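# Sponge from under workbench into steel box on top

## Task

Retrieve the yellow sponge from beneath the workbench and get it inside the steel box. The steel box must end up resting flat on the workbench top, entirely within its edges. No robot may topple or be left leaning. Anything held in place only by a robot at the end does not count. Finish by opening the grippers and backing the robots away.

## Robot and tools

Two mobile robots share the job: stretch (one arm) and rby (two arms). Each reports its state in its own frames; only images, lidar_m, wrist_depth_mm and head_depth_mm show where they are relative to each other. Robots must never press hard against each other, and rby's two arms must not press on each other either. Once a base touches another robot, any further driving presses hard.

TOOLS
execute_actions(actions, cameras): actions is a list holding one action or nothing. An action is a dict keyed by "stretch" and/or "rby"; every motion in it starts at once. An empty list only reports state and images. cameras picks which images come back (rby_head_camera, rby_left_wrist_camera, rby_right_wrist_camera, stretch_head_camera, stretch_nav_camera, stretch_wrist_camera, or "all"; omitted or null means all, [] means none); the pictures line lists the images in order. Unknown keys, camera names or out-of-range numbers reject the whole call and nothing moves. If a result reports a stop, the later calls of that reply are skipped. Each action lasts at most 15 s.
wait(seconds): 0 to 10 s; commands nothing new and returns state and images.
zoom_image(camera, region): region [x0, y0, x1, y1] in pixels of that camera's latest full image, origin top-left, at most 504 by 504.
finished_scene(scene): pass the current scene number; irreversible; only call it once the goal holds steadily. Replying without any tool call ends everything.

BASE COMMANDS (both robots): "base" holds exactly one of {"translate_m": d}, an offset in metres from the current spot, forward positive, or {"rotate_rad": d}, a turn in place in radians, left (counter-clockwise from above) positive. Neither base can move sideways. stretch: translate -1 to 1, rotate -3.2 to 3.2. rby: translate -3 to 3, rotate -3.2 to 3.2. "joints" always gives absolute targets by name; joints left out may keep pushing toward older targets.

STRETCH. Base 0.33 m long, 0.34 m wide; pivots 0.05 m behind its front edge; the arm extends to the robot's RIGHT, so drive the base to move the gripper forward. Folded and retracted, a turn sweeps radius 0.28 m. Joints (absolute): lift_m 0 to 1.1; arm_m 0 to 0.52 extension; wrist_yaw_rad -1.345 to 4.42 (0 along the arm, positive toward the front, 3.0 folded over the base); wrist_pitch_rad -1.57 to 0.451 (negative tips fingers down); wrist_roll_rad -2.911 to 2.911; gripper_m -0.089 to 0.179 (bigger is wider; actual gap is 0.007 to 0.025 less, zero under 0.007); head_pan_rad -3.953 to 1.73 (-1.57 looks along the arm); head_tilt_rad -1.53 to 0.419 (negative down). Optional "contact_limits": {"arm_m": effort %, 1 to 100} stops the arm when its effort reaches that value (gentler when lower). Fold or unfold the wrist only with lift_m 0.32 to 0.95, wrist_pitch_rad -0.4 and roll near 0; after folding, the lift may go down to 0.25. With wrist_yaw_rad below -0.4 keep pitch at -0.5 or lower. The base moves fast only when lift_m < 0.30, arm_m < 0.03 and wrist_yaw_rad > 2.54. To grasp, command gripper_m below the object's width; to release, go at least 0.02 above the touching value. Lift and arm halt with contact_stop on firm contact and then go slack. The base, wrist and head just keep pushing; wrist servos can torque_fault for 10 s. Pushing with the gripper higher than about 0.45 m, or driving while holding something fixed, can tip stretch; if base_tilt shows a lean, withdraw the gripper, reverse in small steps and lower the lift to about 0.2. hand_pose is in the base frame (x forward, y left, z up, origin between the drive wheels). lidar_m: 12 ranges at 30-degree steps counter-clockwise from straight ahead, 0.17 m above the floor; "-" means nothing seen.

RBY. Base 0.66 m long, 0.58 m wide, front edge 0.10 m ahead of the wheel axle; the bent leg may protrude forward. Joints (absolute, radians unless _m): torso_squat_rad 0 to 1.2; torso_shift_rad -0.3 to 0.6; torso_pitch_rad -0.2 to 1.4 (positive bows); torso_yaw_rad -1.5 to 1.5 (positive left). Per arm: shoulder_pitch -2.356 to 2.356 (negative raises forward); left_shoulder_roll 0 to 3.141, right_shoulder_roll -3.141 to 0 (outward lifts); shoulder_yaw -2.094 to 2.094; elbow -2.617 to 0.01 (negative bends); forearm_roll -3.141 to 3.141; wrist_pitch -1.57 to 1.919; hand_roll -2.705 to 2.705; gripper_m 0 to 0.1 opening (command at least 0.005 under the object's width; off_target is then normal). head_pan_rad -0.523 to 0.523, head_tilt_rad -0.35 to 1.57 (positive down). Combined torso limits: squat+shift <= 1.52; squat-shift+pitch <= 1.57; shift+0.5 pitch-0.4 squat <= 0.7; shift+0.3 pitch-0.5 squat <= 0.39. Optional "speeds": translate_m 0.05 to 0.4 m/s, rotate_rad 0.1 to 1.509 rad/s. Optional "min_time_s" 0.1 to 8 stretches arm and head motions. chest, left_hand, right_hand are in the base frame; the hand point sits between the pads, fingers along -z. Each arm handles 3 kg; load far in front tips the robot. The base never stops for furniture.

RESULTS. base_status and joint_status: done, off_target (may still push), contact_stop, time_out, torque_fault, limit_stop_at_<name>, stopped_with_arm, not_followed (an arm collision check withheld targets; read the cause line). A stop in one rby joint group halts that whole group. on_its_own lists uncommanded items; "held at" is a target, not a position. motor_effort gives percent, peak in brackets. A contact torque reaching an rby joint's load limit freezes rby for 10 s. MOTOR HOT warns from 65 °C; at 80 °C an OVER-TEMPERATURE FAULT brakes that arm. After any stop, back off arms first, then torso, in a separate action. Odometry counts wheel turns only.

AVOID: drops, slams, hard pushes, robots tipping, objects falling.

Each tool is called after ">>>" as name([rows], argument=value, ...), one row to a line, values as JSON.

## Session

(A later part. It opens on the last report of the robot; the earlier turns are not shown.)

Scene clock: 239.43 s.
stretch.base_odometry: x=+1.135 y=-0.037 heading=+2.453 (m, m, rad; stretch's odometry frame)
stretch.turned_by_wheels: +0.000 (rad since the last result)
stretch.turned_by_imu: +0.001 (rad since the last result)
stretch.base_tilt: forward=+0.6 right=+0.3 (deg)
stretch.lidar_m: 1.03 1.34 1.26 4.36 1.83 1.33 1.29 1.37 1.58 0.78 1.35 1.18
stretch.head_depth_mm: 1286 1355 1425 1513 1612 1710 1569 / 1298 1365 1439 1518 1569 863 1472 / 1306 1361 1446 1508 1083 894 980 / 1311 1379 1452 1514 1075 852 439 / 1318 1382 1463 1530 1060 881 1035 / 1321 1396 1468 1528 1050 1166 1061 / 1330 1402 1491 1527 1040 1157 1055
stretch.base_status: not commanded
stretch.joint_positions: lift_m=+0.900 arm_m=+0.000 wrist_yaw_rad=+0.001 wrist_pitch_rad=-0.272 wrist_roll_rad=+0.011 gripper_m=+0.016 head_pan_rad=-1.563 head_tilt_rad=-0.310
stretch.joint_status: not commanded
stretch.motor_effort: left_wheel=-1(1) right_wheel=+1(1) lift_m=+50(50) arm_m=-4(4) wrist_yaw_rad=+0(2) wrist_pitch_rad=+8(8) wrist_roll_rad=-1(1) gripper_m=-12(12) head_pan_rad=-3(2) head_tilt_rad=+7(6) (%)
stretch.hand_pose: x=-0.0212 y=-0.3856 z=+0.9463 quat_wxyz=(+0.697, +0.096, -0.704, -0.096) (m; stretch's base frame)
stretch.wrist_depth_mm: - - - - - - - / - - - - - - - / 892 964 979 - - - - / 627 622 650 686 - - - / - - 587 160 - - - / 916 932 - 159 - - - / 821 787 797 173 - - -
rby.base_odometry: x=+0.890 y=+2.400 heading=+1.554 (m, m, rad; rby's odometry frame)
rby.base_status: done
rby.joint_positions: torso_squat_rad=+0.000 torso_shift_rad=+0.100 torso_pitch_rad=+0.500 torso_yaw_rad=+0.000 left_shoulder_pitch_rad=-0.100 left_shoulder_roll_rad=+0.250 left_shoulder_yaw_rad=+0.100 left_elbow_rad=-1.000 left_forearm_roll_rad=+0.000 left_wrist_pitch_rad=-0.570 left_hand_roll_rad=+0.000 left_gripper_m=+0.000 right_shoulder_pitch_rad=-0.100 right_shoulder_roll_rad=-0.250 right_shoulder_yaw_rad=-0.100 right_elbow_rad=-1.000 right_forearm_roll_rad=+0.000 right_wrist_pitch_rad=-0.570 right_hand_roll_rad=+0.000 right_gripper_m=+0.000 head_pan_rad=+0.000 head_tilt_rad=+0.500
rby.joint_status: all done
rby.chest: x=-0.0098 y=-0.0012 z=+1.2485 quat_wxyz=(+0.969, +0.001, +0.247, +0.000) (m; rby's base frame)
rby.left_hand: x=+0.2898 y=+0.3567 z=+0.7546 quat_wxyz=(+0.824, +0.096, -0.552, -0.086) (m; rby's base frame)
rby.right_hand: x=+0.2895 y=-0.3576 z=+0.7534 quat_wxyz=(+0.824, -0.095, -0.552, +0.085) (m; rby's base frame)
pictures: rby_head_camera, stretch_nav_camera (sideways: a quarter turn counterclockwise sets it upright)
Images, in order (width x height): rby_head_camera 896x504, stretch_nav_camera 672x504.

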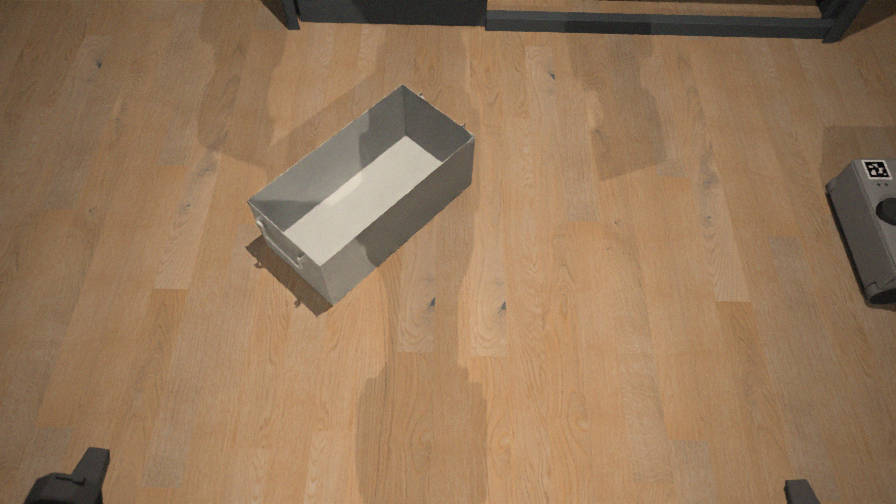

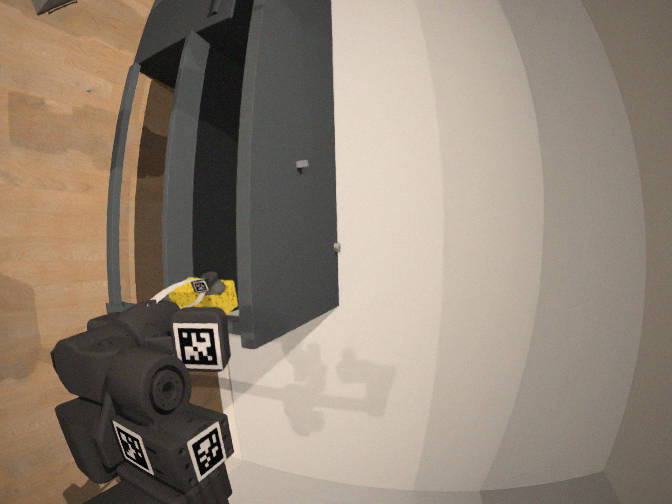

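>>> execute_actions([
  {"rby":{"base":{"rotate_rad":-0.59}},"stretch":{"base":{"translate_m":-0.75}}},
], cameras=["rby_head_camera"])

>>> execute_actions([
  {"rby":{"base":{"translate_m":0.87},"joints":{"left_shoulder_pitch_rad":0,"right_shoulder_pitch_rad":0,"left_shoulder_yaw_rad":0,"right_shoulder_yaw_rad":0,"left_shoulder_roll_rad":0.03,"right_shoulder_roll_rad":-0.03,"left_gripper_m":0.08,"right_gripper_m":0.08}}},
], cameras=[])

>>> execute_actions([
  {"rby":{"base":{"rotate_rad":1.55}}},
], cameras=["rby_head_camera","stretch_nav_camera"])

Scene clock: 250.33 s.
stretch.base_odometry: x=+1.714 y=-0.513 heading=+2.453 (m, m, rad; stretch's odometry frame)
stretch.turned_by_wheels: +0.000 (rad since the last result)
stretch.turned_by_imu: +0.000 (rad since the last result)
stretch.base_tilt: forward=+0.6 right=+0.2 (deg)
stretch.lidar_m: 1.77 1.93 4.54 2.08 0.76 0.56 0.54 0.56 0.82 1.51 0.95 1.89
stretch.head_depth_mm: 1280 1342 1412 1502 1596 1689 1566 / 1285 1349 1420 1514 1599 1712 1563 / 1292 1358 1434 1519 1617 1728 1619 / 1299 1367 1452 1534 1632 1735 440 / 1302 1368 1450 1545 1640 1741 1525 / 1312 1381 1460 1548 1650 1741 1518 / 1323 1388 1467 1538 1617 1651 1505
stretch.base_status: done
stretch.joint_positions: lift_m=+0.900 arm_m=+0.000 wrist_yaw_rad=+0.001 wrist_pitch_rad=-0.272 wrist_roll_rad=+0.011 gripper_m=+0.016 head_pan_rad=-1.563 head_tilt_rad=-0.310
stretch.joint_status: not commanded
stretch.motor_effort: left_wheel=-1(5) right_wheel=+0(4) lift_m=+50(50) arm_m=-4(4) wrist_yaw_rad=-2(1) wrist_pitch_rad=+8(8) wrist_roll_rad=-1(1) gripper_m=-12(12) head_pan_rad=-3(3) head_tilt_rad=+7(7) (%)
stretch.hand_pose: x=-0.0212 y=-0.3856 z=+0.9463 quat_wxyz=(+0.697, +0.096, -0.704, -0.096) (m; stretch's base frame)
stretch.wrist_depth_mm: - - - - - - 725 / - - - - - - 718 / 913 - - - - - 716 / - - - - - - 698 / - - - 160 - - 722 / 863 - - 159 - - 704 / 818 - - 173 - - 680
rby.base_odometry: x=+0.890 y=+2.400 heading=+0.964 (m, m, rad; rby's odometry frame)
rby.base_status: done
rby.joint_positions: torso_squat_rad=+0.000 torso_shift_rad=+0.100 torso_pitch_rad=+0.500 torso_yaw_rad=+0.000 left_shoulder_pitch_rad=-0.100 left_shoulder_roll_rad=+0.250 left_shoulder_yaw_rad=+0.100 left_elbow_rad=-1.000 left_forearm_roll_rad=+0.000 left_wrist_pitch_rad=-0.570 left_hand_roll_rad=+0.000 left_gripper_m=+0.000 right_shoulder_pitch_rad=-0.100 right_shoulder_roll_rad=-0.250 right_shoulder_yaw_rad=-0.100 right_elbow_rad=-1.000 right_forearm_roll_rad=+0.000 right_wrist_pitch_rad=-0.570 right_hand_roll_rad=+0.000 right_gripper_m=+0.000 head_pan_rad=+0.000 head_tilt_rad=+0.500
rby.joint_status: not commanded
rby.chest: x=-0.0098 y=-0.0012 z=+1.2485 quat_wxyz=(+0.969, +0.001, +0.247, +0.000) (m; rby's base frame)
rby.left_hand: x=+0.2898 y=+0.3568 z=+0.7546 quat_wxyz=(+0.824, +0.096, -0.552, -0.086) (m; rby's base frame)
rby.right_hand: x=+0.2895 y=-0.3576 z=+0.7534 quat_wxyz=(+0.824, -0.095, -0.552, +0.085) (m; rby's base frame)
pictures: rby_head_camera
Images, in order (width x height): rby_head_camera 896x504.

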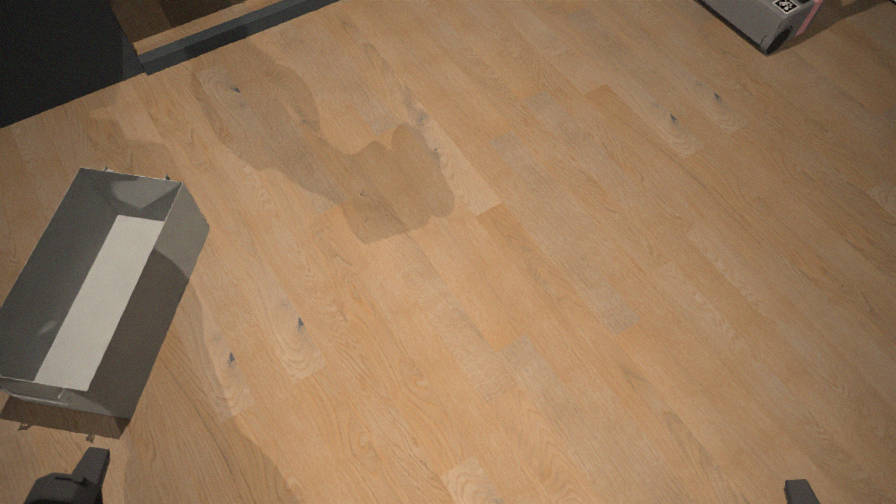

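Scene clock: 254.03 s.
stretch.base_odometry: x=+1.714 y=-0.513 heading=+2.453 (m, m, rad; stretch's odometry frame)
stretch.turned_by_wheels: +0.000 (rad since the last result)
stretch.turned_by_imu: +0.001 (rad since the last result)
stretch.base_tilt: forward=+0.8 right=+0.2 (deg)
stretch.lidar_m: 1.25 1.14 4.52 2.07 0.76 0.56 0.55 0.56 0.82 1.51 0.95 1.89
stretch.head_depth_mm: 1273 1346 1420 1500 1597 1686 1560 / 1285 1350 1426 1507 1593 1708 1554 / 1287 1360 1432 1521 1620 1732 1628 / 1295 1362 1443 1531 1624 1725 439 / 1306 1375 1448 1533 1642 1741 1521 / 1308 1378 1463 1548 1641 1750 1521 / 1319 1394 1471 1544 1619 1648 1510
stretch.base_status: not commanded
stretch.joint_positions: lift_m=+0.900 arm_m=+0.000 wrist_yaw_rad=+0.001 wrist_pitch_rad=-0.272 wrist_roll_rad=+0.011 gripper_m=+0.016 head_pan_rad=-1.563 head_tilt_rad=-0.310
stretch.joint_status: not commanded
stretch.motor_effort: left_wheel=+0(1) right_wheel=+0(1) lift_m=+50(50) arm_m=-3(4) wrist_yaw_rad=-1(1) wrist_pitch_rad=+8(7) wrist_roll_rad=-1(1) gripper_m=-13(12) head_pan_rad=-2(2) head_tilt_rad=+7(6) (%)
stretch.hand_pose: x=-0.0212 y=-0.3856 z=+0.9463 quat_wxyz=(+0.697, +0.096, -0.704, -0.096) (m; stretch's base frame)
stretch.wrist_depth_mm: - - - - - - 710 / - - - - - - 716 / 921 - - - - - 727 / - - - - - - 707 / - - - 159 - - 683 / 856 - - 158 - 994 689 / 801 - - 171 - 998 695
rby.base_odometry: x=+1.386 y=+3.114 heading=+0.963 (m, m, rad; rby's odometry frame)
rby.base_status: done
rby.joint_positions: torso_squat_rad=+0.000 torso_shift_rad=+0.100 torso_pitch_rad=+0.500 torso_yaw_rad=+0.000 left_shoulder_pitch_rad=+0.000 left_shoulder_roll_rad=+0.030 left_shoulder_yaw_rad=+0.000 left_elbow_rad=-1.000 left_forearm_roll_rad=+0.000 left_wrist_pitch_rad=-0.570 left_hand_roll_rad=+0.000 left_gripper_m=+0.080 right_shoulder_pitch_rad=+0.000 right_shoulder_roll_rad=-0.030 right_shoulder_yaw_rad=+0.000 right_elbow_rad=-1.000 right_forearm_roll_rad=+0.000 right_wrist_pitch_rad=-0.570 right_hand_roll_rad=+0.000 right_gripper_m=+0.080 head_pan_rad=+0.000 head_tilt_rad=+0.500
rby.joint_status: all done
rby.chest: x=-0.0097 y=-0.0012 z=+1.2485 quat_wxyz=(+0.969, +0.001, +0.247, +0.000) (m; rby's base frame)
rby.left_hand: x=+0.2215 y=+0.2328 z=+0.7120 quat_wxyz=(+0.860, +0.008, -0.510, -0.013) (m; rby's base frame)
rby.right_hand: x=+0.2214 y=-0.2336 z=+0.7113 quat_wxyz=(+0.860, -0.007, -0.510, +0.012) (m; rby's base frame)
pictures: none
No camera images: the call's "cameras" was empty. Leave "cameras" out to get every camera's image.

Scene clock: 257.87 s.
stretch.base_odometry: x=+1.714 y=-0.513 heading=+2.453 (m, m, rad; stretch's odometry frame)
stretch.turned_by_wheels: +0.000 (rad since the last result)
stretch.turned_by_imu: +0.001 (rad since the last result)
stretch.base_tilt: forward=+0.5 right=+0.3 (deg)
stretch.lidar_m: 1.06 0.97 4.51 2.07 0.76 0.56 0.55 0.56 0.82 1.51 0.95 1.89
stretch.head_depth_mm: 1271 1341 1421 1500 1597 1678 1565 / 1281 1350 1420 1509 1609 1710 1558 / 1289 1353 1437 1516 1620 1714 1622 / 1295 1364 1445 1533 1620 1718 440 / 1304 1373 1450 1537 1645 1741 1528 / 1313 1377 1458 1545 1648 1738 1519 / 1319 1386 1466 1541 1612 1643 1504
stretch.base_status: not commanded
stretch.joint_positions: lift_m=+0.900 arm_m=+0.000 wrist_yaw_rad=+0.001 wrist_pitch_rad=-0.272 wrist_roll_rad=+0.011 gripper_m=+0.016 head_pan_rad=-1.563 head_tilt_rad=-0.310
stretch.joint_status: not commanded
stretch.motor_effort: left_wheel=-1(1) right_wheel=+1(1) lift_m=+51(50) arm_m=-4(3) wrist_yaw_rad=-1(1) wrist_pitch_rad=+8(8) wrist_roll_rad=-1(1) gripper_m=-11(12) head_pan_rad=-2(3) head_tilt_rad=+6(7) (%)
stretch.hand_pose: x=-0.0212 y=-0.3856 z=+0.9463 quat_wxyz=(+0.697, +0.096, -0.704, -0.096) (m; stretch's base frame)
stretch.wrist_depth_mm: - - - - - - 713 / - - - - - - 716 / 900 - - - - - 717 / - - - - - - 701 / - - - 160 - - 686 / 880 - - 158 - - 708 / 779 - - 172 - 1000 688
rby.base_odometry: x=+1.386 y=+3.114 heading=+2.513 (m, m, rad; rby's odometry frame)
rby.base_status: done
rby.joint_positions: torso_squat_rad=+0.000 torso_shift_rad=+0.100 torso_pitch_rad=+0.500 torso_yaw_rad=+0.000 left_shoulder_pitch_rad=+0.000 left_shoulder_roll_rad=+0.030 left_shoulder_yaw_rad=+0.000 left_elbow_rad=-1.000 left_forearm_roll_rad=+0.000 left_wrist_pitch_rad=-0.570 left_hand_roll_rad=+0.000 left_gripper_m=+0.080 right_shoulder_pitch_rad=+0.000 right_shoulder_roll_rad=-0.030 right_shoulder_yaw_rad=+0.000 right_elbow_rad=-1.000 right_forearm_roll_rad=+0.000 right_wrist_pitch_rad=-0.570 right_hand_roll_rad=+0.000 right_gripper_m=+0.080 head_pan_rad=+0.000 head_tilt_rad=+0.500
rby.joint_status: not commanded
rby.chest: x=-0.0097 y=-0.0012 z=+1.2485 quat_wxyz=(+0.969, +0.001, +0.247, +0.000) (m; rby's base frame)
rby.left_hand: x=+0.2215 y=+0.2328 z=+0.7120 quat_wxyz=(+0.860, +0.008, -0.510, -0.013) (m; rby's base frame)
rby.right_hand: x=+0.2214 y=-0.2336 z=+0.7113 quat_wxyz=(+0.860, -0.007, -0.510, +0.012) (m; rby's base frame)
pictures: rby_head_camera, stretch_nav_camera (sideways: a quarter turn counterclockwise sets it upright)
Images, in order (width x height): rby_head_camera 896x504, stretch_nav_camera 672x504.

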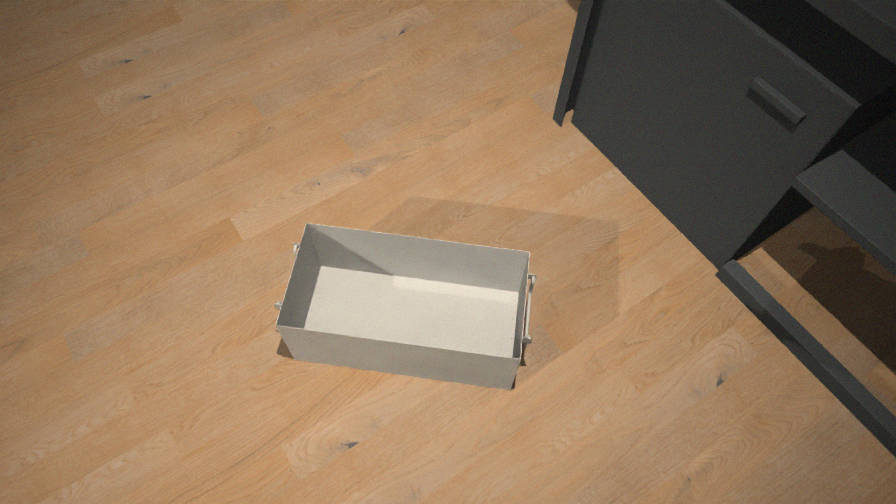

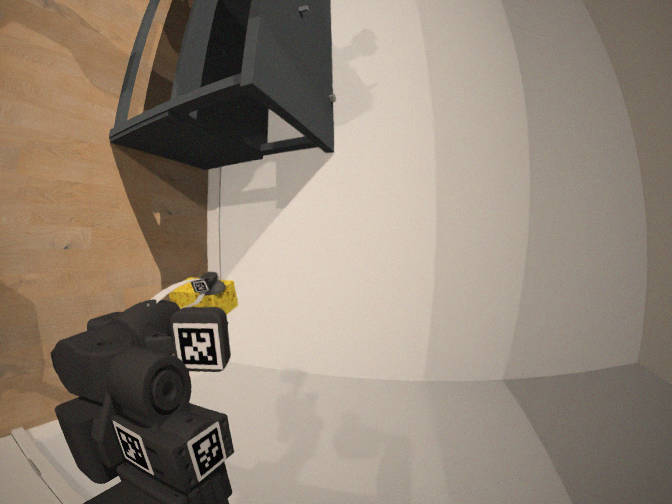

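>>> execute_actions([
  {"rby":{"base":{"rotate_rad":0.15},"joints":{"torso_squat_rad":1.0,"torso_shift_rad":0.2,"torso_pitch_rad":0.7,"torso_yaw_rad":-0.12,"left_elbow_rad":-1.1,"right_elbow_rad":-1.1,"left_wrist_pitch_rad":0.4,"right_wrist_pitch_rad":0.4,"head_tilt_rad":0.5,"left_gripper_m":0.1,"right_gripper_m":0.1}}},
], cameras=["rby_head_camera"])

Scene clock: 262.37 s.
stretch.base_odometry: x=+1.714 y=-0.513 heading=+2.453 (m, m, rad; stretch's odometry frame)
stretch.turned_by_wheels: +0.000 (rad since the last result)
stretch.turned_by_imu: +0.001 (rad since the last result)
stretch.base_tilt: forward=+0.7 right=+0.5 (deg)
stretch.lidar_m: 1.00 0.90 4.51 2.07 0.76 0.56 0.55 0.56 0.82 1.51 0.95 1.89
stretch.head_depth_mm: 1277 1347 1420 1504 1586 1677 1567 / 1283 1348 1420 1508 1601 1707 1556 / 1289 1362 1432 1515 1614 1724 1621 / 1295 1367 1439 1527 1623 1718 440 / 1300 1373 1449 1535 1637 1741 1529 / 1311 1378 1459 1553 1651 1743 1521 / 1319 1396 1466 1546 1619 1641 1505
stretch.base_status: not commanded
stretch.joint_positions: lift_m=+0.900 arm_m=+0.000 wrist_yaw_rad=+0.001 wrist_pitch_rad=-0.272 wrist_roll_rad=+0.011 gripper_m=+0.016 head_pan_rad=-1.563 head_tilt_rad=-0.310
stretch.joint_status: not commanded
stretch.motor_effort: left_wheel=-1(1) right_wheel=+1(1) lift_m=+50(50) arm_m=-4(4) wrist_yaw_rad=-2(1) wrist_pitch_rad=+8(8) wrist_roll_rad=-1(1) gripper_m=-12(13) head_pan_rad=-2(2) head_tilt_rad=+7(6) (%)
stretch.hand_pose: x=-0.0212 y=-0.3856 z=+0.9463 quat_wxyz=(+0.697, +0.096, -0.704, -0.096) (m; stretch's base frame)
stretch.wrist_depth_mm: - - - - - - 723 / - - - - - - 714 / 926 - - - - - 702 / - - - - - - 697 / - - - 160 - - 691 / 856 - - 158 - 985 691 / 786 - - 174 - - 693
rby.base_odometry: x=+1.386 y=+3.114 heading=+2.662 (m, m, rad; rby's odometry frame)
rby.base_status: done
rby.joint_positions: torso_squat_rad=+0.888 torso_shift_rad=+0.189 torso_pitch_rad=+0.678 torso_yaw_rad=-0.106 left_shoulder_pitch_rad=+0.000 left_shoulder_roll_rad=+0.030 left_shoulder_yaw_rad=+0.000 left_elbow_rad=-1.100 left_forearm_roll_rad=+0.000 left_wrist_pitch_rad=+0.400 left_hand_roll_rad=+0.000 left_gripper_m=+0.099 right_shoulder_pitch_rad=+0.000 right_shoulder_roll_rad=-0.030 right_shoulder_yaw_rad=+0.000 right_elbow_rad=-1.100 right_forearm_roll_rad=+0.000 right_wrist_pitch_rad=+0.400 right_hand_roll_rad=+0.000 right_gripper_m=+0.100 head_pan_rad=+0.000 head_tilt_rad=+0.500
rby.joint_status: torso_squat_rad limit_stop_at_own_body (moved +0.888 of +1.000); torso_shift_rad limit_stop_at_own_body (moved +0.089 of +0.100); torso_pitch_rad limit_stop_at_own_body (moved +0.177 of +0.200); torso_yaw_rad limit_stop_at_own_body (moved -0.106 of -0.120); the others done
rby.on_its_own: torso_squat_rad is held at +0.888, not at your +1.000, since a limit_stop_at_own_body; torso_pitch_rad is held at +0.677, not at your +0.700, since a limit_stop_at_own_body
rby.chest: x=+0.0488 y=-0.0009 z=+0.9555 quat_wxyz=(+0.942, -0.017, +0.332, -0.050) (m; rby's base frame)
rby.left_hand: x=+0.0502 y=+0.1948 z=+0.2927 quat_wxyz=(+0.998, -0.021, -0.012, -0.051) (m; rby's base frame)
rby.right_hand: x=+0.0108 y=-0.2782 z=+0.3236 quat_wxyz=(+0.998, -0.045, -0.010, -0.032) (m; rby's base frame)
pictures: rby_head_camera
Images, in order (width x height): rby_head_camera 896x504.

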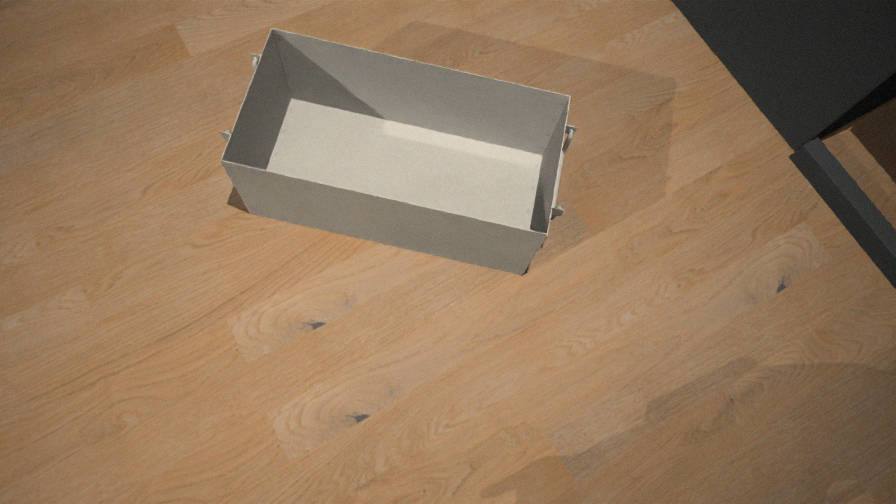

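>>> execute_actions([
  {"rby":{"joints":{"torso_yaw_rad":0,"left_shoulder_pitch_rad":-0.7,"right_shoulder_pitch_rad":-0.7,"left_shoulder_roll_rad":0.2,"right_shoulder_roll_rad":-0.2,"left_elbow_rad":-0.6,"right_elbow_rad":-0.6,"left_wrist_pitch_rad":0.6,"right_wrist_pitch_rad":0.6}}},
], cameras=["rby_head_camera"])

Scene clock: 264.77 s.
stretch.base_odometry: x=+1.714 y=-0.513 heading=+2.453 (m, m, rad; stretch's odometry frame)
stretch.turned_by_wheels: +0.000 (rad since the last result)
stretch.turned_by_imu: +0.000 (rad since the last result)
stretch.base_tilt: forward=+0.6 right=+0.2 (deg)
stretch.lidar_m: 1.00 0.90 4.52 2.07 0.76 0.56 0.55 0.56 0.81 1.51 0.95 1.89
stretch.head_depth_mm: 1275 1340 1419 1500 1592 1679 1567 / 1284 1346 1429 1510 1612 1717 1548 / 1288 1360 1433 1515 1616 1726 1619 / 1295 1368 1441 1530 1628 1728 439 / 1301 1374 1450 1542 1639 1736 1534 / 1317 1378 1458 1549 1651 1752 1520 / 1320 1392 1469 1541 1614 1653 1507
stretch.base_status: not commanded
stretch.joint_positions: lift_m=+0.900 arm_m=+0.000 wrist_yaw_rad=+0.001 wrist_pitch_rad=-0.272 wrist_roll_rad=+0.011 gripper_m=+0.016 head_pan_rad=-1.563 head_tilt_rad=-0.310
stretch.joint_status: not commanded
stretch.motor_effort: left_wheel=-1(1) right_wheel=+1(1) lift_m=+50(50) arm_m=-3(4) wrist_yaw_rad=-1(0) wrist_pitch_rad=+8(8) wrist_roll_rad=-1(1) gripper_m=-12(12) head_pan_rad=-3(2) head_tilt_rad=+7(7) (%)
stretch.hand_pose: x=-0.0212 y=-0.3856 z=+0.9463 quat_wxyz=(+0.697, +0.096, -0.704, -0.096) (m; stretch's base frame)
stretch.wrist_depth_mm: - - - - - - 702 / - - - - - - 725 / 908 - - - - - 713 / - - - - - - 690 / - - - 159 - - 701 / 862 - - 158 - - 685 / 788 - - 172 - 981 695
rby.base_odometry: x=+1.386 y=+3.114 heading=+2.662 (m, m, rad; rby's odometry frame)
rby.base_status: not commanded
rby.joint_positions: torso_squat_rad=+0.888 torso_shift_rad=+0.189 torso_pitch_rad=+0.678 torso_yaw_rad=+0.000 left_shoulder_pitch_rad=+0.000 left_shoulder_roll_rad=+0.200 left_shoulder_yaw_rad=+0.000 left_elbow_rad=-0.600 left_forearm_roll_rad=+0.000 left_wrist_pitch_rad=+0.600 left_hand_roll_rad=+0.000 left_gripper_m=+0.099 right_shoulder_pitch_rad=-0.700 right_shoulder_roll_rad=-0.200 right_shoulder_yaw_rad=+0.000 right_elbow_rad=-0.600 right_forearm_roll_rad=+0.000 right_wrist_pitch_rad=+0.600 right_hand_roll_rad=+0.000 right_gripper_m=+0.100 head_pan_rad=+0.000 head_tilt_rad=+0.500
rby.joint_status: left_shoulder_pitch_rad limit_stop_at_own_body (moved +0.000 of -0.700); the others done
rby.on_its_own: torso_squat_rad is held at +0.888, not at your +1.000, since a limit_stop_at_own_body; torso_pitch_rad is held at +0.677, not at your +0.700, since a limit_stop_at_own_body; left_shoulder_pitch_rad is held at +0.000, not at your -0.700, since a limit_stop_at_own_body
rby.chest: x=+0.0489 y=-0.0009 z=+0.9555 quat_wxyz=(+0.943, +0.001, +0.332, +0.000) (m; rby's base frame)
rby.left_hand: x=-0.2360 y=+0.3663 z=+0.3630 quat_wxyz=(+0.938, +0.095, +0.331, -0.033) (m; rby's base frame)
rby.right_hand: x=+0.2593 y=-0.2745 z=+0.2863 quat_wxyz=(+0.992, -0.060, -0.003, +0.111) (m; rby's base frame)
pictures: rby_head_camera
Images, in order (width x height): rby_head_camera 896x504.

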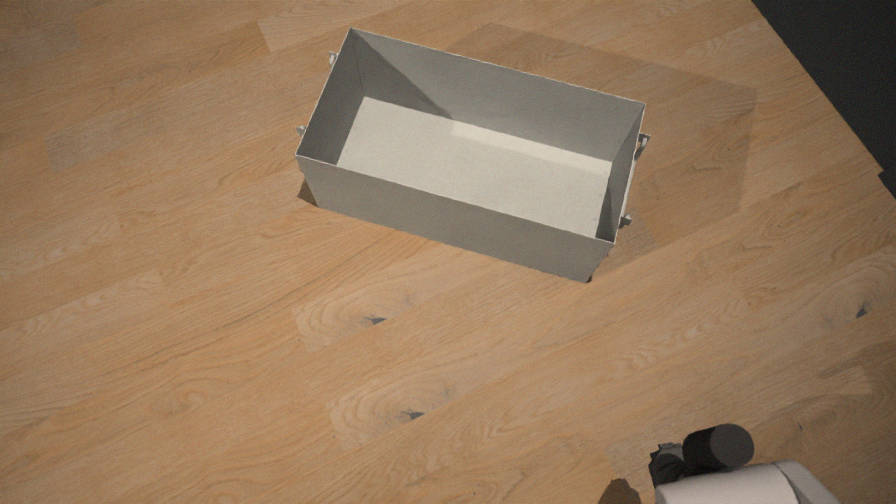

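>>> execute_actions([
  {"rby":{"base":{"rotate_rad":-0.6},"joints":{"left_shoulder_pitch_rad":-0.7,"left_shoulder_roll_rad":0.12,"right_shoulder_roll_rad":-0.12,"left_shoulder_yaw_rad":0.22,"right_shoulder_yaw_rad":-0.22}}},
], cameras=[])

>>> execute_actions([
  {"rby":{"base":{"translate_m":-0.6}}},
], cameras=[])

>>> execute_actions([
  {"rby":{"base":{"rotate_rad":0.33}}},
], cameras=[])

>>> execute_actions([
  {"rby":{"base":{"translate_m":0.7}}},
], cameras=["rby_head_camera"])

Scene clock: 268.07 s.
stretch.base_odometry: x=+1.714 y=-0.513 heading=+2.453 (m, m, rad; stretch's odometry frame)
stretch.turned_by_wheels: +0.000 (rad since the last result)
stretch.turned_by_imu: +0.000 (rad since the last result)
stretch.base_tilt: forward=+0.6 right=+0.3 (deg)
stretch.lidar_m: 1.08 1.11 4.55 2.08 0.76 0.56 0.55 0.56 0.82 1.51 0.95 1.90
stretch.head_depth_mm: 1274 1337 1415 1507 1593 1686 1573 / 1281 1358 1423 1512 1604 1716 1557 / 1289 1358 1426 1523 1615 1733 1619 / 1296 1368 1443 1526 1628 1731 440 / 1302 1382 1455 1540 1638 1733 1532 / 1311 1382 1459 1552 1650 1746 1518 / 1320 1391 1474 1538 1619 1651 1508
stretch.base_status: not commanded
stretch.joint_positions: lift_m=+0.900 arm_m=+0.000 wrist_yaw_rad=+0.001 wrist_pitch_rad=-0.272 wrist_roll_rad=+0.011 gripper_m=+0.016 head_pan_rad=-1.563 head_tilt_rad=-0.310
stretch.joint_status: not commanded
stretch.motor_effort: left_wheel=-1(1) right_wheel=+1(1) lift_m=+50(50) arm_m=-4(4) wrist_yaw_rad=-2(1) wrist_pitch_rad=+8(8) wrist_roll_rad=-1(1) gripper_m=-13(12) head_pan_rad=-2(2) head_tilt_rad=+6(7) (%)
stretch.hand_pose: x=-0.0212 y=-0.3856 z=+0.9463 quat_wxyz=(+0.697, +0.096, -0.704, -0.096) (m; stretch's base frame)
stretch.wrist_depth_mm: - - - - - - 711 / - - - - - - 702 / 876 - - - - - 705 / - - - - - - 698 / - - - 160 - - 699 / 851 - - 159 - 987 683 / 791 - - 172 - - 668
rby.base_odometry: x=+1.386 y=+3.114 heading=+2.063 (m, m, rad; rby's odometry frame)
rby.base_status: done
rby.joint_positions: torso_squat_rad=+0.888 torso_shift_rad=+0.189 torso_pitch_rad=+0.677 torso_yaw_rad=+0.000 left_shoulder_pitch_rad=-0.700 left_shoulder_roll_rad=+0.120 left_shoulder_yaw_rad=+0.220 left_elbow_rad=-0.600 left_forearm_roll_rad=+0.000 left_wrist_pitch_rad=+0.600 left_hand_roll_rad=+0.000 left_gripper_m=+0.099 right_shoulder_pitch_rad=-0.700 right_shoulder_roll_rad=-0.120 right_shoulder_yaw_rad=-0.220 right_elbow_rad=-0.600 right_forearm_roll_rad=+0.000 right_wrist_pitch_rad=+0.600 right_hand_roll_rad=+0.000 right_gripper_m=+0.100 head_pan_rad=+0.000 head_tilt_rad=+0.500
rby.joint_status: all done
rby.on_its_own: torso_squat_rad is held at +0.888, not at your +1.000, since a limit_stop_at_own_body; torso_pitch_rad is held at +0.677, not at your +0.700, since a limit_stop_at_own_body
rby.chest: x=+0.0488 y=-0.0009 z=+0.9555 quat_wxyz=(+0.943, +0.001, +0.332, +0.000) (m; rby's base frame)
rby.left_hand: x=+0.2504 y=+0.2502 z=+0.2838 quat_wxyz=(+1.000, +0.021, -0.001, -0.001) (m; rby's base frame)
rby.right_hand: x=+0.2500 y=-0.2500 z=+0.2830 quat_wxyz=(+1.000, -0.020, -0.001, +0.001) (m; rby's base frame)
pictures: none
No camera images: the call's "cameras" was empty. Leave "cameras" out to get every camera's image.

Scene clock: 271.13 s.
stretch.base_odometry: x=+1.714 y=-0.513 heading=+2.453 (m, m, rad; stretch's odometry frame)
stretch.turned_by_wheels: +0.000 (rad since the last result)
stretch.turned_by_imu: +0.000 (rad since the last result)
stretch.base_tilt: forward=+0.7 right=+0.3 (deg)
stretch.lidar_m: 1.77 1.06 1.10 2.07 0.76 0.56 0.55 0.56 0.82 1.51 0.95 1.89
stretch.head_depth_mm: 1273 1347 1416 1493 1593 1680 1560 / 1281 1356 1422 1513 1605 1722 1560 / 1290 1361 1435 1522 1609 1728 1615 / 1295 1365 1443 1527 1628 1727 440 / 1306 1381 1455 1544 1637 1730 1530 / 1311 1384 1456 1548 1651 1745 1516 / 1319 1393 1471 1538 1617 1644 1503
stretch.base_status: not commanded
stretch.joint_positions: lift_m=+0.900 arm_m=+0.000 wrist_yaw_rad=+0.001 wrist_pitch_rad=-0.272 wrist_roll_rad=+0.011 gripper_m=+0.016 head_pan_rad=-1.563 head_tilt_rad=-0.310
stretch.joint_status: not commanded
stretch.motor_effort: left_wheel=-1(1) right_wheel=+1(1) lift_m=+50(50) arm_m=-4(4) wrist_yaw_rad=-2(2) wrist_pitch_rad=+8(8) wrist_roll_rad=-1(1) gripper_m=-12(13) head_pan_rad=-2(2) head_tilt_rad=+6(7) (%)
stretch.hand_pose: x=-0.0212 y=-0.3856 z=+0.9463 quat_wxyz=(+0.697, +0.096, -0.704, -0.096) (m; stretch's base frame)
stretch.wrist_depth_mm: - - - - - - 717 / - - - - - - 722 / 898 - - - - - 690 / - - - - - - 693 / - - - 160 - - 702 / 870 - - 158 - - 694 / 814 - - 173 - 997 683
rby.base_odometry: x=+1.670 y=+2.585 heading=+2.063 (m, m, rad; rby's odometry frame)
rby.base_status: done
rby.joint_positions: torso_squat_rad=+0.888 torso_shift_rad=+0.189 torso_pitch_rad=+0.677 torso_yaw_rad=+0.000 left_shoulder_pitch_rad=-0.700 left_shoulder_roll_rad=+0.120 left_shoulder_yaw_rad=+0.220 left_elbow_rad=-0.600 left_forearm_roll_rad=+0.000 left_wrist_pitch_rad=+0.600 left_hand_roll_rad=+0.000 left_gripper_m=+0.099 right_shoulder_pitch_rad=-0.700 right_shoulder_roll_rad=-0.120 right_shoulder_yaw_rad=-0.220 right_elbow_rad=-0.600 right_forearm_roll_rad=+0.000 right_wrist_pitch_rad=+0.600 right_hand_roll_rad=+0.000 right_gripper_m=+0.100 head_pan_rad=+0.000 head_tilt_rad=+0.500
rby.joint_status: not commanded
rby.on_its_own: torso_squat_rad is held at +0.888, not at your +1.000, since a limit_stop_at_own_body; torso_pitch_rad is held at +0.677, not at your +0.700, since a limit_stop_at_own_body
rby.chest: x=+0.0488 y=-0.0009 z=+0.9555 quat_wxyz=(+0.943, +0.001, +0.332, +0.000) (m; rby's base frame)
rby.left_hand: x=+0.2501 y=+0.2502 z=+0.2837 quat_wxyz=(+1.000, +0.022, -0.001, -0.001) (m; rby's base frame)
rby.right_hand: x=+0.2498 y=-0.2500 z=+0.2829 quat_wxyz=(+1.000, -0.020, -0.001, +0.001) (m; rby's base frame)
pictures: none
No camera images: the call's "cameras" was empty. Leave "cameras" out to get every camera's image.

Scene clock: 273.07 s.
stretch.base_odometry: x=+1.714 y=-0.513 heading=+2.453 (m, m, rad; stretch's odometry frame)
stretch.turned_by_wheels: +0.000 (rad since the last result)
stretch.turned_by_imu: +0.000 (rad since the last result)
stretch.base_tilt: forward=+0.4 right=+0.3 (deg)
stretch.lidar_m: 1.77 1.06 1.12 2.08 0.76 0.56 0.55 0.56 0.82 1.51 0.95 1.89
stretch.head_depth_mm: 1278 1345 1412 1497 1591 1674 1570 / 1288 1348 1424 1507 1610 1709 1558 / 1285 1362 1438 1515 1618 1726 1626 / 1295 1369 1441 1527 1634 1723 440 / 1303 1373 1450 1533 1637 1735 1529 / 1309 1377 1455 1554 1646 1741 1524 / 1319 1389 1467 1545 1617 1653 1507
stretch.base_status: not commanded
stretch.joint_positions: lift_m=+0.900 arm_m=+0.000 wrist_yaw_rad=+0.001 wrist_pitch_rad=-0.272 wrist_roll_rad=+0.011 gripper_m=+0.016 head_pan_rad=-1.563 head_tilt_rad=-0.310
stretch.joint_status: not commanded
stretch.motor_effort: left_wheel=-1(1) right_wheel=+1(1) lift_m=+50(50) arm_m=-3(4) wrist_yaw_rad=-2(2) wrist_pitch_rad=+8(8) wrist_roll_rad=-1(1) gripper_m=-12(12) head_pan_rad=-2(2) head_tilt_rad=+7(6) (%)
stretch.hand_pose: x=-0.0212 y=-0.3856 z=+0.9463 quat_wxyz=(+0.697, +0.096, -0.704, -0.096) (m; stretch's base frame)
stretch.wrist_depth_mm: - - - - - - 701 / - - - - - - 745 / 867 - - - - - 717 / - - - - - - 700 / - - - 160 - - 692 / 880 - - 159 - 995 693 / 779 - - 172 - - 665
rby.base_odometry: x=+1.670 y=+2.585 heading=+2.393 (m, m, rad; rby's odometry frame)
rby.base_status: done
rby.joint_positions: torso_squat_rad=+0.888 torso_shift_rad=+0.189 torso_pitch_rad=+0.677 torso_yaw_rad=+0.000 left_shoulder_pitch_rad=-0.700 left_shoulder_roll_rad=+0.120 left_shoulder_yaw_rad=+0.220 left_elbow_rad=-0.600 left_forearm_roll_rad=+0.000 left_wrist_pitch_rad=+0.600 left_hand_roll_rad=+0.000 left_gripper_m=+0.099 right_shoulder_pitch_rad=-0.700 right_shoulder_roll_rad=-0.120 right_shoulder_yaw_rad=-0.220 right_elbow_rad=-0.600 right_forearm_roll_rad=+0.000 right_wrist_pitch_rad=+0.600 right_hand_roll_rad=+0.000 right_gripper_m=+0.100 head_pan_rad=+0.000 head_tilt_rad=+0.500
rby.joint_status: not commanded
rby.on_its_own: torso_squat_rad is held at +0.888, not at your +1.000, since a limit_stop_at_own_body; torso_pitch_rad is held at +0.677, not at your +0.700, since a limit_stop_at_own_body
rby.chest: x=+0.0488 y=-0.0009 z=+0.9555 quat_wxyz=(+0.943, +0.001, +0.332, +0.000) (m; rby's base frame)
rby.left_hand: x=+0.2501 y=+0.2502 z=+0.2837 quat_wxyz=(+1.000, +0.022, -0.001, -0.001) (m; rby's base frame)
rby.right_hand: x=+0.2498 y=-0.2500 z=+0.2829 quat_wxyz=(+1.000, -0.020, -0.001, +0.001) (m; rby's base frame)
pictures: none
No camera images: the call's "cameras" was empty. Leave "cameras" out to get every camera's image.

Scene clock: 276.30 s.
stretch.base_odometry: x=+1.714 y=-0.513 heading=+2.453 (m, m, rad; stretch's odometry frame)
stretch.turned_by_wheels: +0.000 (rad since the last result)
stretch.turned_by_imu: +0.000 (rad since the last result)
stretch.base_tilt: forward=+0.8 right=+0.2 (deg)
stretch.lidar_m: 1.31 1.24 4.52 2.07 0.77 0.56 0.54 0.56 0.82 1.51 0.95 1.89
stretch.head_depth_mm: 1277 1349 1416 1506 1590 1690 1560 / 1282 1344 1426 1509 1600 1711 1559 / 1292 1361 1435 1519 1612 1727 1613 / 1296 1362 1444 1526 1617 1716 439 / 1308 1374 1459 1537 1646 1738 1526 / 1312 1385 1463 1549 1639 1749 1521 / 1316 1386 1476 1538 1620 1641 1510
stretch.base_status: not commanded
stretch.joint_positions: lift_m=+0.900 arm_m=+0.000 wrist_yaw_rad=+0.001 wrist_pitch_rad=-0.272 wrist_roll_rad=+0.011 gripper_m=+0.016 head_pan_rad=-1.563 head_tilt_rad=-0.310
stretch.joint_status: not commanded
stretch.motor_effort: left_wheel=-1(1) right_wheel=+0(1) lift_m=+51(50) arm_m=-4(4) wrist_yaw_rad=-2(1) wrist_pitch_rad=+8(8) wrist_roll_rad=-1(1) gripper_m=-12(13) head_pan_rad=-2(2) head_tilt_rad=+7(6) (%)
stretch.hand_pose: x=-0.0212 y=-0.3856 z=+0.9463 quat_wxyz=(+0.697, +0.096, -0.704, -0.096) (m; stretch's base frame)
stretch.wrist_depth_mm: - - - - - - 713 / - - - - - - 722 / 884 - - - - - 707 / - - - - - - 710 / - - - 160 - - 689 / 877 - - 158 - - 681 / 788 - - 173 - - 688
rby.base_odometry: x=+1.157 y=+3.061 heading=+2.393 (m, m, rad; rby's odometry frame)
rby.base_status: done
rby.joint_positions: torso_squat_rad=+0.888 torso_shift_rad=+0.189 torso_pitch_rad=+0.678 torso_yaw_rad=+0.000 left_shoulder_pitch_rad=-0.700 left_shoulder_roll_rad=+0.120 left_shoulder_yaw_rad=+0.220 left_elbow_rad=-0.600 left_forearm_roll_rad=+0.000 left_wrist_pitch_rad=+0.600 left_hand_roll_rad=+0.000 left_gripper_m=+0.099 right_shoulder_pitch_rad=-0.700 right_shoulder_roll_rad=-0.120 right_shoulder_yaw_rad=-0.220 right_elbow_rad=-0.600 right_forearm_roll_rad=+0.000 right_wrist_pitch_rad=+0.600 right_hand_roll_rad=+0.000 right_gripper_m=+0.100 head_pan_rad=+0.000 head_tilt_rad=+0.500
rby.joint_status: not commanded
rby.on_its_own: torso_squat_rad is held at +0.888, not at your +1.000, since a limit_stop_at_own_body; torso_pitch_rad is held at +0.677, not at your +0.700, since a limit_stop_at_own_body
rby.chest: x=+0.0489 y=-0.0009 z=+0.9555 quat_wxyz=(+0.943, +0.001, +0.332, +0.000) (m; rby's base frame)
rby.left_hand: x=+0.2503 y=+0.2502 z=+0.2837 quat_wxyz=(+1.000, +0.021, -0.001, -0.001) (m; rby's base frame)
rby.right_hand: x=+0.2500 y=-0.2499 z=+0.2829 quat_wxyz=(+1.000, -0.020, -0.001, +0.001) (m; rby's base frame)
pictures: rby_head_camera
Images, in order (width x height): rby_head_camera 896x504.

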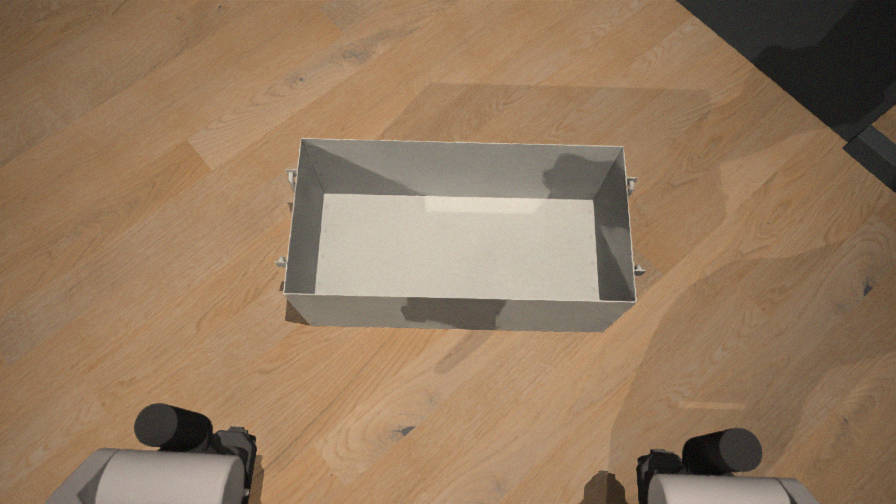

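>>> execute_actions([
  {"rby":{"base":{"translate_m":0.15},"speeds":{"translate_m":0.1},"joints":{"left_shoulder_roll_rad":0.0,"right_shoulder_roll_rad":-0.0,"left_elbow_rad":-0.75,"right_elbow_rad":-0.75,"left_wrist_pitch_rad":0.75,"right_wrist_pitch_rad":0.75}}},
], cameras=["rby_head_camera","rby_right_wrist_camera","rby_left_wrist_camera"])

Scene clock: 278.97 s.
stretch.base_odometry: x=+1.714 y=-0.513 heading=+2.453 (m, m, rad; stretch's odometry frame)
stretch.turned_by_wheels: +0.000 (rad since the last result)
stretch.turned_by_imu: +0.000 (rad since the last result)
stretch.base_tilt: forward=+0.7 right=+0.4 (deg)
stretch.lidar_m: 1.32 1.30 4.53 2.07 0.77 0.56 0.54 0.56 0.81 1.51 0.95 1.89
stretch.head_depth_mm: 1275 1340 1415 1496 1598 1690 1566 / 1283 1349 1423 1506 1612 1709 1554 / 1288 1358 1432 1520 1618 1722 1618 / 1295 1372 1444 1523 1624 1729 440 / 1301 1374 1456 1538 1643 1738 1535 / 1311 1379 1459 1549 1649 1753 1520 / 1319 1393 1466 1544 1616 1656 1511
stretch.base_status: not commanded
stretch.joint_positions: lift_m=+0.900 arm_m=+0.000 wrist_yaw_rad=+0.001 wrist_pitch_rad=-0.272 wrist_roll_rad=+0.011 gripper_m=+0.016 head_pan_rad=-1.563 head_tilt_rad=-0.310
stretch.joint_status: not commanded
stretch.motor_effort: left_wheel=-1(1) right_wheel=+0(1) lift_m=+50(50) arm_m=-4(4) wrist_yaw_rad=-1(1) wrist_pitch_rad=+8(8) wrist_roll_rad=-2(2) gripper_m=-12(13) head_pan_rad=-2(2) head_tilt_rad=+7(6) (%)
stretch.hand_pose: x=-0.0212 y=-0.3856 z=+0.9463 quat_wxyz=(+0.697, +0.096, -0.704, -0.096) (m; stretch's base frame)
stretch.wrist_depth_mm: - - - - - - 739 / - - - - - - 707 / 916 - - - - - 714 / - - - - - - 706 / - - - 159 - - 706 / 895 - - 157 - - 685 / 788 - - 172 - - 680
rby.base_odometry: x=+1.047 y=+3.163 heading=+2.394 (m, m, rad; rby's odometry frame)
rby.base_status: done
rby.joint_positions: torso_squat_rad=+0.888 torso_shift_rad=+0.189 torso_pitch_rad=+0.678 torso_yaw_rad=+0.000 left_shoulder_pitch_rad=-0.700 left_shoulder_roll_rad=+0.000 left_shoulder_yaw_rad=+0.220 left_elbow_rad=-0.750 left_forearm_roll_rad=+0.000 left_wrist_pitch_rad=+0.750 left_hand_roll_rad=+0.000 left_gripper_m=+0.099 right_shoulder_pitch_rad=-0.700 right_shoulder_roll_rad=+0.000 right_shoulder_yaw_rad=-0.220 right_elbow_rad=-0.750 right_forearm_roll_rad=+0.000 right_wrist_pitch_rad=+0.750 right_hand_roll_rad=+0.000 right_gripper_m=+0.100 head_pan_rad=+0.000 head_tilt_rad=+0.500
rby.joint_status: all done
rby.on_its_own: torso_squat_rad is held at +0.888, not at your +1.000, since a limit_stop_at_own_body; torso_pitch_rad is held at +0.677, not at your +0.700, since a limit_stop_at_own_body
rby.chest: x=+0.0489 y=-0.0009 z=+0.9555 quat_wxyz=(+0.943, +0.001, +0.332, +0.000) (m; rby's base frame)
rby.left_hand: x=+0.2641 y=+0.1653 z=+0.3008 quat_wxyz=(+0.999, -0.037, +0.012, -0.001) (m; rby's base frame)
rby.right_hand: x=+0.2639 y=-0.1652 z=+0.3003 quat_wxyz=(+0.999, +0.039, +0.012, +0.001) (m; rby's base frame)
pictures: rby_head_camera, rby_left_wrist_camera, rby_right_wrist_camera
Images, in order (width x height): rby_head_camera 896x504, rby_left_wrist_camera 644x364, rby_right_wrist_camera 644x364.

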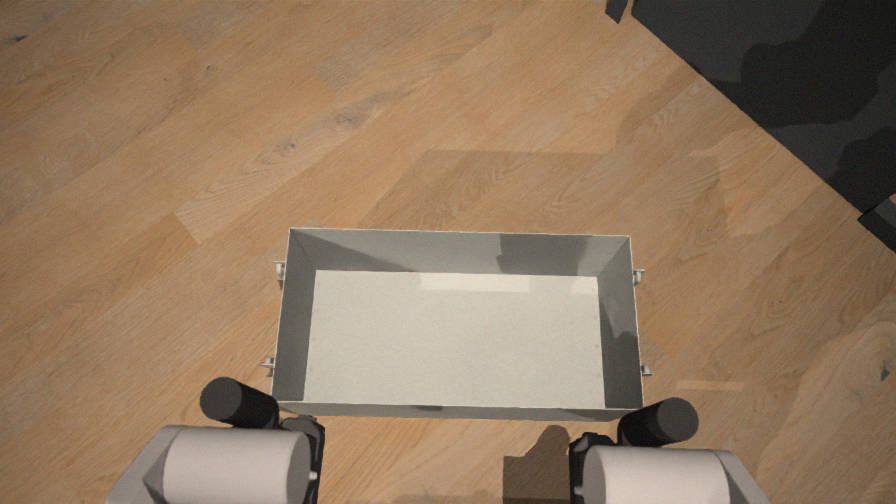

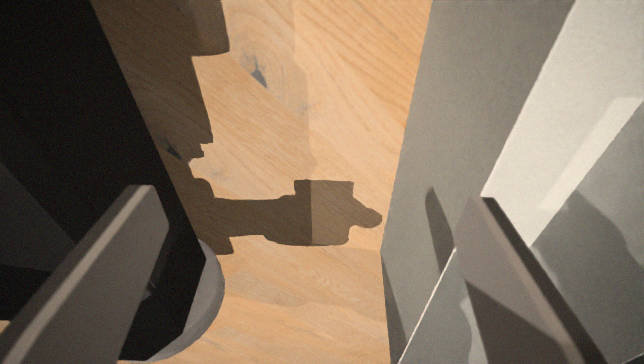

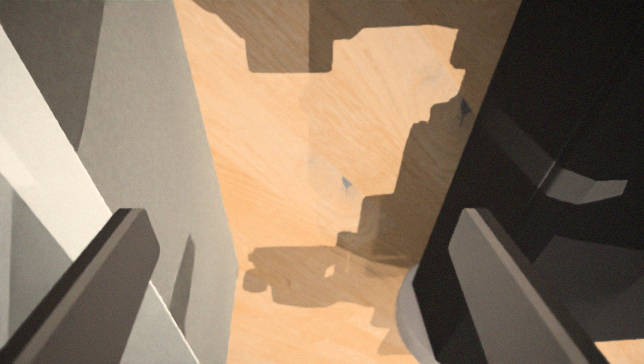

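>>> execute_actions([
  {"rby":{"joints":{"left_shoulder_pitch_rad":-0.87,"right_shoulder_pitch_rad":-0.87,"left_shoulder_yaw_rad":0.27,"right_shoulder_yaw_rad":-0.27}}},
], cameras=[])

>>> execute_actions([
  {"rby":{"joints":{"torso_pitch_rad":0.85}}},
], cameras=["rby_head_camera","rby_right_wrist_camera","rby_left_wrist_camera"])

Scene clock: 280.23 s.
stretch.base_odometry: x=+1.714 y=-0.513 heading=+2.453 (m, m, rad; stretch's odometry frame)
stretch.turned_by_wheels: +0.000 (rad since the last result)
stretch.turned_by_imu: +0.000 (rad since the last result)
stretch.base_tilt: forward=+0.7 right=+0.3 (deg)
stretch.lidar_m: 1.32 1.30 4.52 2.08 0.77 0.56 0.55 0.56 0.82 1.52 0.95 1.89
stretch.head_depth_mm: 1276 1340 1413 1501 1594 1687 1560 / 1281 1353 1421 1508 1605 1720 1560 / 1288 1363 1429 1515 1621 1716 1620 / 1294 1369 1442 1527 1626 1717 439 / 1304 1373 1449 1543 1636 1740 1526 / 1315 1380 1464 1548 1649 1738 1520 / 1314 1387 1470 1540 1614 1651 1510
stretch.base_status: not commanded
stretch.joint_positions: lift_m=+0.900 arm_m=+0.000 wrist_yaw_rad=+0.001 wrist_pitch_rad=-0.272 wrist_roll_rad=+0.011 gripper_m=+0.016 head_pan_rad=-1.563 head_tilt_rad=-0.310
stretch.joint_status: not commanded
stretch.motor_effort: left_wheel=-1(1) right_wheel=+1(1) lift_m=+50(50) arm_m=-3(4) wrist_yaw_rad=-1(2) wrist_pitch_rad=+8(8) wrist_roll_rad=-1(1) gripper_m=-12(11) head_pan_rad=-3(3) head_tilt_rad=+7(6) (%)
stretch.hand_pose: x=-0.0212 y=-0.3856 z=+0.9463 quat_wxyz=(+0.697, +0.096, -0.704, -0.096) (m; stretch's base frame)
stretch.wrist_depth_mm: - - - - - - 706 / - - - - - - 705 / 903 - - - - - 715 / - - - - - - 706 / - - - 160 - - 705 / 854 - - 159 - 994 689 / 777 - - 173 - - 694
rby.base_odometry: x=+1.047 y=+3.163 heading=+2.394 (m, m, rad; rby's odometry frame)
rby.base_status: not commanded
rby.joint_positions: torso_squat_rad=+0.888 torso_shift_rad=+0.189 torso_pitch_rad=+0.677 torso_yaw_rad=+0.000 left_shoulder_pitch_rad=-0.870 left_shoulder_roll_rad=+0.000 left_shoulder_yaw_rad=+0.270 left_elbow_rad=-0.750 left_forearm_roll_rad=+0.000 left_wrist_pitch_rad=+0.750 left_hand_roll_rad=+0.000 left_gripper_m=+0.099 right_shoulder_pitch_rad=-0.870 right_shoulder_roll_rad=+0.000 right_shoulder_yaw_rad=-0.270 right_elbow_rad=-0.750 right_forearm_roll_rad=+0.000 right_wrist_pitch_rad=+0.750 right_hand_roll_rad=+0.000 right_gripper_m=+0.100 head_pan_rad=+0.000 head_tilt_rad=+0.500
rby.joint_status: all done
rby.on_its_own: torso_squat_rad is held at +0.888, not at your +1.000, since a limit_stop_at_own_body; torso_pitch_rad is held at +0.677, not at your +0.700, since a limit_stop_at_own_body
rby.chest: x=+0.0489 y=-0.0009 z=+0.9555 quat_wxyz=(+0.943, +0.001, +0.332, +0.000) (m; rby's base frame)
rby.left_hand: x=+0.3731 y=+0.1389 z=+0.3376 quat_wxyz=(+0.996, -0.056, -0.065, -0.002) (m; rby's base frame)
rby.right_hand: x=+0.3729 y=-0.1390 z=+0.3372 quat_wxyz=(+0.996, +0.058, -0.065, +0.002) (m; rby's base frame)
pictures: none
No camera images: the call's "cameras" was empty. Leave "cameras" out to get every camera's image.

Scene clock: 281.60 s.
stretch.base_odometry: x=+1.714 y=-0.513 heading=+2.453 (m, m, rad; stretch's odometry frame)
stretch.turned_by_wheels: +0.000 (rad since the last result)
stretch.turned_by_imu: +0.000 (rad since the last result)
stretch.base_tilt: forward=+0.6 right=+0.3 (deg)
stretch.lidar_m: 1.32 1.29 4.53 2.08 0.76 0.56 0.55 0.56 0.82 1.51 0.95 1.90
stretch.head_depth_mm: 1274 1344 1419 1509 1584 1684 1566 / 1286 1350 1422 1508 1602 1714 1562 / 1296 1353 1431 1522 1615 1711 1627 / 1299 1364 1446 1525 1628 1722 440 / 1302 1378 1453 1540 1636 1745 1532 / 1309 1383 1463 1545 1653 1748 1514 / 1319 1389 1468 1546 1622 1645 1505
stretch.base_status: not commanded
stretch.joint_positions: lift_m=+0.900 arm_m=+0.000 wrist_yaw_rad=+0.001 wrist_pitch_rad=-0.272 wrist_roll_rad=+0.011 gripper_m=+0.016 head_pan_rad=-1.563 head_tilt_rad=-0.310
stretch.joint_status: not commanded
stretch.motor_effort: left_wheel=-1(1) right_wheel=+1(1) lift_m=+50(50) arm_m=-4(4) wrist_yaw_rad=-1(1) wrist_pitch_rad=+8(8) wrist_roll_rad=-1(2) gripper_m=-13(13) head_pan_rad=-2(2) head_tilt_rad=+7(7) (%)
stretch.hand_pose: x=-0.0212 y=-0.3856 z=+0.9463 quat_wxyz=(+0.697, +0.096, -0.704, -0.096) (m; stretch's base frame)
stretch.wrist_depth_mm: - - - - - - 724 / - - - - - - 717 / 907 - - - - - 702 / - - - - - - 711 / - - - 160 - - 671 / 861 - - 159 - - 681 / 788 - - 173 - - 697
rby.base_odometry: x=+1.047 y=+3.163 heading=+2.394 (m, m, rad; rby's odometry frame)
rby.base_status: not commanded
rby.joint_positions: torso_squat_rad=+0.888 torso_shift_rad=+0.189 torso_pitch_rad=+0.850 torso_yaw_rad=+0.000 left_shoulder_pitch_rad=-0.870 left_shoulder_roll_rad=+0.000 left_shoulder_yaw_rad=+0.270 left_elbow_rad=-0.750 left_forearm_roll_rad=+0.000 left_wrist_pitch_rad=+0.750 left_hand_roll_rad=+0.000 left_gripper_m=+0.099 right_shoulder_pitch_rad=-0.870 right_shoulder_roll_rad=+0.000 right_shoulder_yaw_rad=-0.270 right_elbow_rad=-0.750 right_forearm_roll_rad=+0.000 right_wrist_pitch_rad=+0.750 right_hand_roll_rad=+0.000 right_gripper_m=+0.100 head_pan_rad=+0.000 head_tilt_rad=+0.500
rby.joint_status: all done
rby.on_its_own: torso_squat_rad is held at +0.888, not at your +1.000, since a limit_stop_at_own_body
rby.chest: x=+0.0874 y=-0.0008 z=+0.9186 quat_wxyz=(+0.911, +0.001, +0.412, +0.000) (m; rby's base frame)
rby.left_hand: x=+0.3006 y=+0.1390 z=+0.2542 quat_wxyz=(+0.998, -0.056, +0.021, +0.003) (m; rby's base frame)
rby.right_hand: x=+0.3003 y=-0.1389 z=+0.2538 quat_wxyz=(+0.998, +0.058, +0.021, -0.003) (m; rby's base frame)
pictures: rby_head_camera, rby_left_wrist_camera, rby_right_wrist_camera
Images, in order (width x height): rby_head_camera 896x504, rby_left_wrist_camera 644x364, rby_right_wrist_camera 644x364.

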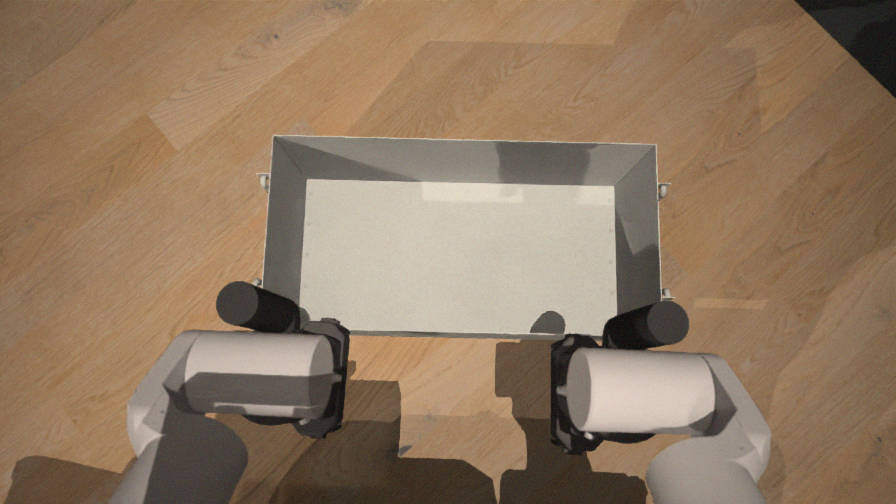

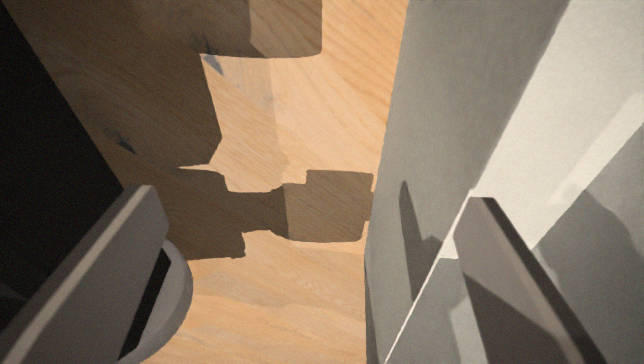

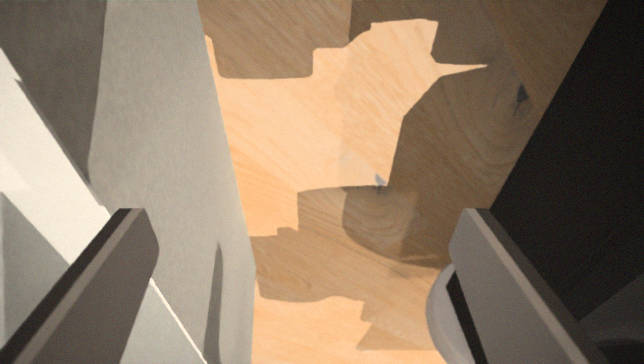

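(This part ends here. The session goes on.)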